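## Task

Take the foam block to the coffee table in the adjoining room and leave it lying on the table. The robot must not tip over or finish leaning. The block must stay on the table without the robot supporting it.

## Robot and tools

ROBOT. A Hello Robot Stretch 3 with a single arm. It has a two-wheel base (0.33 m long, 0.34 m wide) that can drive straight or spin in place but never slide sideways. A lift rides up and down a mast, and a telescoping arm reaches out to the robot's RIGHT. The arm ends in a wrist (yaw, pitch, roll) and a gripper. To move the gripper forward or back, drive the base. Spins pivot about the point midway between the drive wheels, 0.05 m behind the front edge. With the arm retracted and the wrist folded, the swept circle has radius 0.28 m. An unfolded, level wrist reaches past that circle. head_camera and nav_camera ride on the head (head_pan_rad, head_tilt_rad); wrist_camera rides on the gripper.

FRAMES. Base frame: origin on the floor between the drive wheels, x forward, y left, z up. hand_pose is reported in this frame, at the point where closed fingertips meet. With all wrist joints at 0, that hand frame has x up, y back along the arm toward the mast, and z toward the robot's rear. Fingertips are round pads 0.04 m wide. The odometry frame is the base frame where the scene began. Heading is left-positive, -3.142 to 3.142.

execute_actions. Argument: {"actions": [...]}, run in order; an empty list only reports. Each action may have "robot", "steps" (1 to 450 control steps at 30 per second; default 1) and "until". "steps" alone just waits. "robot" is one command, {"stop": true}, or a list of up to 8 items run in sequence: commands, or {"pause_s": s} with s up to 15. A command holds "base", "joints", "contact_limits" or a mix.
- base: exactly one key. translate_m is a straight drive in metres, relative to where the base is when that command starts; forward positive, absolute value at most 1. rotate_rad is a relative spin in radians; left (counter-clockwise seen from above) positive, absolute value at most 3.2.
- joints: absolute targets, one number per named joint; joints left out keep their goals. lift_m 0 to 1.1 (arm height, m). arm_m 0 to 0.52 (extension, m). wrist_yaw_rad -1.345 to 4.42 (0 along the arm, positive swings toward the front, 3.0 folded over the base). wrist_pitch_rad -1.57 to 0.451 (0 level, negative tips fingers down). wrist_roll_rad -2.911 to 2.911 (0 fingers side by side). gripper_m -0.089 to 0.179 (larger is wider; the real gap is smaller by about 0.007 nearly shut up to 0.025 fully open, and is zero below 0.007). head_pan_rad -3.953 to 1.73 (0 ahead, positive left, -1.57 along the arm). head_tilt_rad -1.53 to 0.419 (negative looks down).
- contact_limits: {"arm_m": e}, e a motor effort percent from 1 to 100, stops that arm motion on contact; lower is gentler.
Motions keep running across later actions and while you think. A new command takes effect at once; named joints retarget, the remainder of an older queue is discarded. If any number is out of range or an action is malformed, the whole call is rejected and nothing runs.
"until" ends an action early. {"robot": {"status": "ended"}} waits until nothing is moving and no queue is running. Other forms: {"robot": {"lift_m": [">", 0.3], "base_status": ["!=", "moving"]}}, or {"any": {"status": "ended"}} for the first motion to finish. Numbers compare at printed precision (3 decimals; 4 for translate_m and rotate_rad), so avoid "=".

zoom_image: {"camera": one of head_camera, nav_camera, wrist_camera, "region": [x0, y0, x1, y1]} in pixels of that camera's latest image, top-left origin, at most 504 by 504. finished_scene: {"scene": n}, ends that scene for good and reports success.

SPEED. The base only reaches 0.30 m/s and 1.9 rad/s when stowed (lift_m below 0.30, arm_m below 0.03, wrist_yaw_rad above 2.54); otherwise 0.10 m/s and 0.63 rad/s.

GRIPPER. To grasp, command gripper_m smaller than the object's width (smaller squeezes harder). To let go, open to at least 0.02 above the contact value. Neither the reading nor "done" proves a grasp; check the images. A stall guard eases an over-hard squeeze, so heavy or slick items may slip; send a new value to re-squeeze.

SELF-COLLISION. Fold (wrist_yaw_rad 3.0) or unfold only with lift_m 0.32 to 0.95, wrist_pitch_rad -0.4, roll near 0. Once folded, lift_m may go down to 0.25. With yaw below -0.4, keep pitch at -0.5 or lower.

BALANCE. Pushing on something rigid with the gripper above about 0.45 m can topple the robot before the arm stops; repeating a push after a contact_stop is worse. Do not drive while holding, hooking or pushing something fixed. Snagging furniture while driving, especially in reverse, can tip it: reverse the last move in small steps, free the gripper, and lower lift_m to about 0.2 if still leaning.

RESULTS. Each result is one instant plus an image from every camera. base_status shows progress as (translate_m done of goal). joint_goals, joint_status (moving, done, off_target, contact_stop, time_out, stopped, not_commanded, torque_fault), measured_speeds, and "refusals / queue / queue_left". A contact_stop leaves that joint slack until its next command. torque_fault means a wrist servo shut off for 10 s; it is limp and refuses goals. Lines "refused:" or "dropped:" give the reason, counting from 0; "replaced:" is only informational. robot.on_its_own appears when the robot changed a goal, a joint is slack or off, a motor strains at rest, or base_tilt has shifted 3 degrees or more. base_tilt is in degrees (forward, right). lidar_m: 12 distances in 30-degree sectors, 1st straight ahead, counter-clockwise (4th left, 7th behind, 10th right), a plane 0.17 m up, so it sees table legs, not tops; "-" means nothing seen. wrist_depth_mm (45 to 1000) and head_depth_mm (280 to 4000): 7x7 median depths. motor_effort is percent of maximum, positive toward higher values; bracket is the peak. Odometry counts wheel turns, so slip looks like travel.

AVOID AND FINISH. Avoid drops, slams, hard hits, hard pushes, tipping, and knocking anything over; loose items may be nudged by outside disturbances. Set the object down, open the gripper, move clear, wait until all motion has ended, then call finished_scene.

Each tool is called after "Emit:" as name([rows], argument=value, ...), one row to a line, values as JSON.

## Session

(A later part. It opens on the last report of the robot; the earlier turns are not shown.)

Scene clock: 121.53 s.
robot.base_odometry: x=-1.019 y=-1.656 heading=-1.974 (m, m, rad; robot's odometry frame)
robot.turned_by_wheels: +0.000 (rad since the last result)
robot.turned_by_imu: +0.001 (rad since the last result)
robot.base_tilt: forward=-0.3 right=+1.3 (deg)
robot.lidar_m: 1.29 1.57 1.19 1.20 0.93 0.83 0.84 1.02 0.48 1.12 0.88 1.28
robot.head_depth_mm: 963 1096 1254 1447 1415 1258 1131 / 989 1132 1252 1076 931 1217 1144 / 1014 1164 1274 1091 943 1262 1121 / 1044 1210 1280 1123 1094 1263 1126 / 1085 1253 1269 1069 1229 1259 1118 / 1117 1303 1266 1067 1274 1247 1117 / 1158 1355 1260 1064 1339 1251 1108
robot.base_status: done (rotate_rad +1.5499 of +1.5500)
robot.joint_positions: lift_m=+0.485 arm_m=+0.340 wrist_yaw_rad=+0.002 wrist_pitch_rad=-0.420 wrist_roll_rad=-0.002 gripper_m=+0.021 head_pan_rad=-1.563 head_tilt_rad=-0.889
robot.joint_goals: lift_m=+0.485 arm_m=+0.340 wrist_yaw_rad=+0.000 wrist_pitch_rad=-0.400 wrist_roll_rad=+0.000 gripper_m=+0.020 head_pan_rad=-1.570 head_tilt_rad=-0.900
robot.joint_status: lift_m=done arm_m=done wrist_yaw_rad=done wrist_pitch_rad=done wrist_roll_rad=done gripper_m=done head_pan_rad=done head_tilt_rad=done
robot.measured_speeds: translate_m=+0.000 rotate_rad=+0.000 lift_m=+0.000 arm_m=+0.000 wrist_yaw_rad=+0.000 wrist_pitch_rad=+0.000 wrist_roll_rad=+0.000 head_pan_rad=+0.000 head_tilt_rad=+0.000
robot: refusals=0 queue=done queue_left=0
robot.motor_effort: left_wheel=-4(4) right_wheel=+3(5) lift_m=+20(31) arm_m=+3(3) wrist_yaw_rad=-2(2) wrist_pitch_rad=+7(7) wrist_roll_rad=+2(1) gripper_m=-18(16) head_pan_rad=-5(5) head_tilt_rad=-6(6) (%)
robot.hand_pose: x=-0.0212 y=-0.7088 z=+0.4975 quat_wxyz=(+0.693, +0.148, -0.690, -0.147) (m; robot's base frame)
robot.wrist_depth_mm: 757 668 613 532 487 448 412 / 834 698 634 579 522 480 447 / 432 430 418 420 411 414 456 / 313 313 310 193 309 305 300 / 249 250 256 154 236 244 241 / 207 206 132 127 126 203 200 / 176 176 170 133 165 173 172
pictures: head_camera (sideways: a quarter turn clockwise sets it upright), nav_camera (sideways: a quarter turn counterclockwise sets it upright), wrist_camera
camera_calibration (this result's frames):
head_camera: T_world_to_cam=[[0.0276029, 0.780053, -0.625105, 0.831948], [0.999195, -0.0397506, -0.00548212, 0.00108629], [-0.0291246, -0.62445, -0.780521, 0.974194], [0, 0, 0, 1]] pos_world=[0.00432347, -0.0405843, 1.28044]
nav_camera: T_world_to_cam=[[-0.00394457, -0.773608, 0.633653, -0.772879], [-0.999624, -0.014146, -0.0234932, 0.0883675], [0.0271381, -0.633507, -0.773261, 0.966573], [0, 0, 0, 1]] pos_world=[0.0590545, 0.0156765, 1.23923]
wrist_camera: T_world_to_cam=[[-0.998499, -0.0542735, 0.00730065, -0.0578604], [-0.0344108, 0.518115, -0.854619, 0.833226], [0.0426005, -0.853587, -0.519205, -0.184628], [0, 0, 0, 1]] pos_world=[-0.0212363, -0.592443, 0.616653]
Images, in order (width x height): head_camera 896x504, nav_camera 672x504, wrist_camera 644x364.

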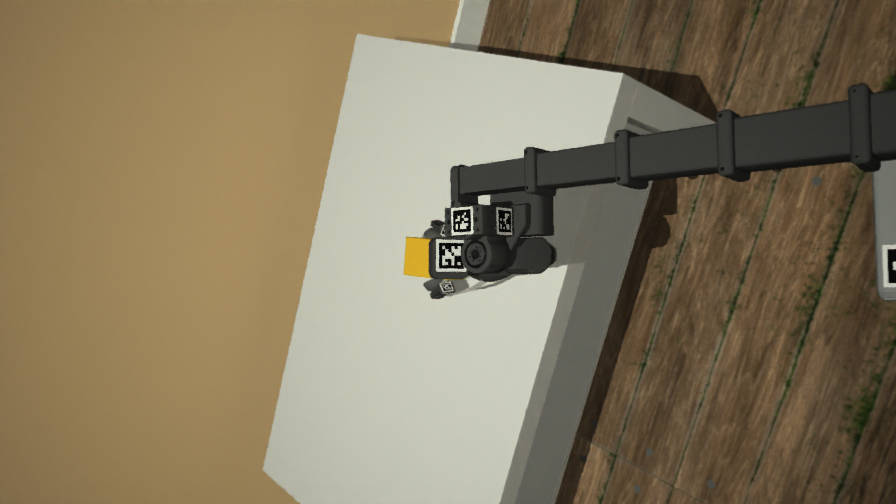

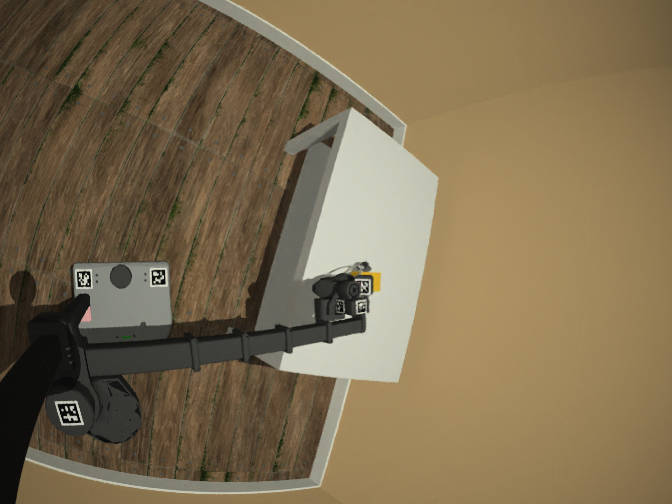

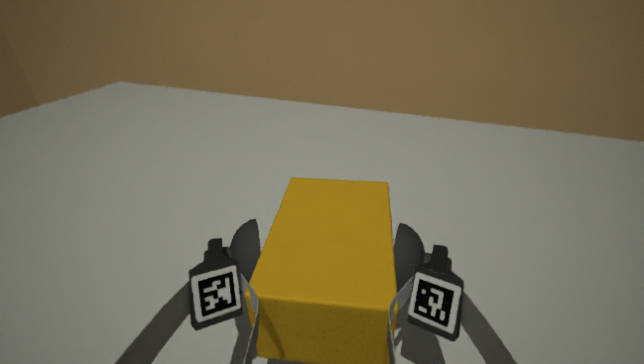

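Emit:
execute_actions([
  {"robot":[{"joints":{"lift_m":0.468}},{"joints":{"gripper_m":0.13}},{"joints":{"lift_m":0.53,"arm_m":0.22}}],"steps":300,"until":{"robot":{"status":"ended"}}},
])

Scene clock: 127.67 s.
robot.base_odometry: x=-1.019 y=-1.656 heading=-1.974 (m, m, rad; robot's odometry frame)
robot.turned_by_wheels: +0.000 (rad since the last result)
robot.turned_by_imu: +0.002 (rad since the last result)
robot.base_tilt: forward=-0.1 right=+1.3 (deg)
robot.lidar_m: 1.29 1.56 1.19 1.20 0.93 0.83 0.84 1.01 0.48 1.12 0.88 1.28
robot.head_depth_mm: 958 1097 1247 1441 1404 1261 1126 / 985 1135 1254 1082 941 1241 - / 1009 1171 1277 1071 - 1245 1130 / 1048 1215 1278 1071 - 1255 1123 / 1088 1260 1263 1076 1226 1254 1121 / 1124 1308 1268 1064 1281 1252 1123 / 1154 1353 1259 1055 1335 1243 1113
robot.base_status: done (rotate_rad +1.5499 of +1.5500)
robot.joint_positions: lift_m=+0.530 arm_m=+0.220 wrist_yaw_rad=+0.002 wrist_pitch_rad=-0.419 wrist_roll_rad=-0.002 gripper_m=+0.130 head_pan_rad=-1.563 head_tilt_rad=-0.889
robot.joint_goals: lift_m=+0.530 arm_m=+0.220 wrist_yaw_rad=+0.000 wrist_pitch_rad=-0.400 wrist_roll_rad=+0.000 gripper_m=+0.130 head_pan_rad=-1.570 head_tilt_rad=-0.900
robot.joint_status: lift_m=done arm_m=done wrist_yaw_rad=done wrist_pitch_rad=done wrist_roll_rad=done gripper_m=done head_pan_rad=done head_tilt_rad=done
robot.measured_speeds: translate_m=+0.000 rotate_rad=+0.000 lift_m=+0.000 arm_m=+0.000 wrist_yaw_rad=+0.000 wrist_pitch_rad=+0.000 wrist_roll_rad=+0.000 head_pan_rad=+0.000 head_tilt_rad=+0.000
robot: refusals=0 queue=done queue_left=0
robot.motor_effort: left_wheel=-4(4) right_wheel=+4(4) lift_m=+30(31) arm_m=-2(2) wrist_yaw_rad=-2(0) wrist_pitch_rad=+7(7) wrist_roll_rad=+2(2) gripper_m=+0(80) head_pan_rad=-4(5) head_tilt_rad=-6(7) (%)
robot.hand_pose: x=-0.0212 y=-0.5896 z=+0.5422 quat_wxyz=(+0.693, +0.148, -0.690, -0.147) (m; robot's base frame)
robot.wrist_depth_mm: 918 796 725 640 594 537 489 / 951 870 785 697 640 573 530 / 541 539 542 531 524 525 547 / 399 397 393 325 390 390 388 / 315 318 316 266 313 307 306 / 263 - 261 259 260 267 254 / 230 216 224 222 220 212 219
pictures: head_camera (sideways: a quarter turn clockwise sets it upright), nav_camera (sideways: a quarter turn counterclockwise sets it upright), wrist_camera
camera_calibration (this result's frames):
head_camera: T_world_to_cam=[[0.0276028, 0.780053, -0.625104, 0.831946], [0.999195, -0.0397505, -0.00548219, 0.00108638], [-0.0291246, -0.624449, -0.780522, 0.974195], [0, 0, 0, 1]] pos_world=[0.00432347, -0.0405843, 1.28044]
nav_camera: T_world_to_cam=[[-0.00394447, -0.773608, 0.633652, -0.772877], [-0.999624, -0.0141461, -0.0234932, 0.0883675], [0.0271382, -0.633506, -0.773262, 0.966575], [0, 0, 0, 1]] pos_world=[0.0590545, 0.0156766, 1.23923]
wrist_camera: T_world_to_cam=[[-0.9985, -0.0542645, 0.0073502, -0.051741], [-0.0344085, 0.517313, -0.855105, 0.809516], [0.0425995, -0.854074, -0.518404, -0.0603881], [0, 0, 0, 1]] pos_world=[-0.0212366, -0.473157, 0.661296]
Images, in order (width x height): head_camera 896x504, nav_camera 672x504, wrist_camera 644x364.

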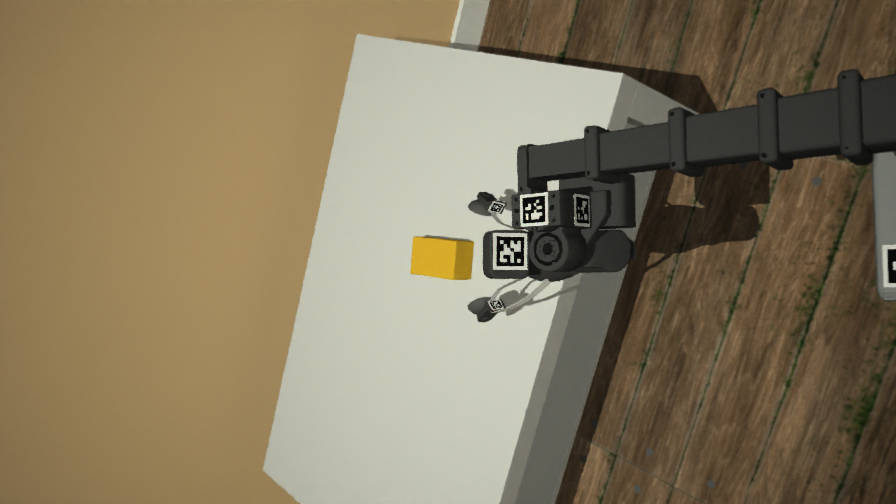

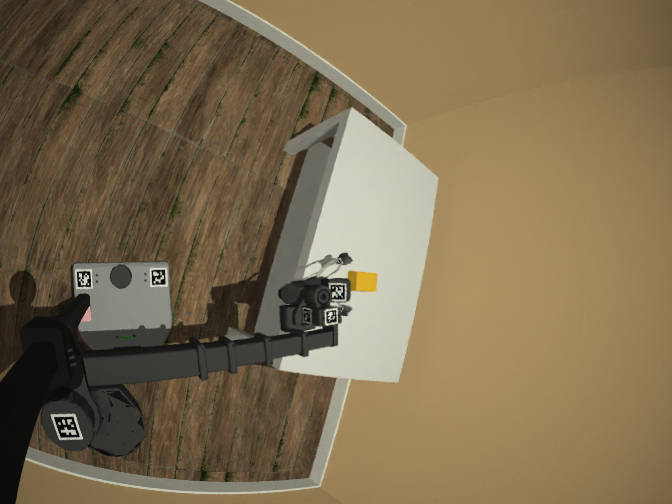

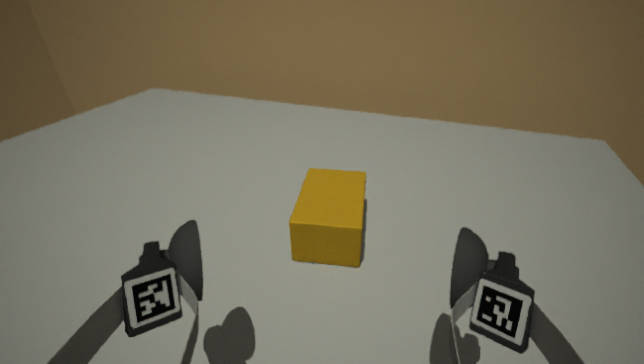

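Emit:
finished_scene(scene=1)

The scene is finished: the task was done.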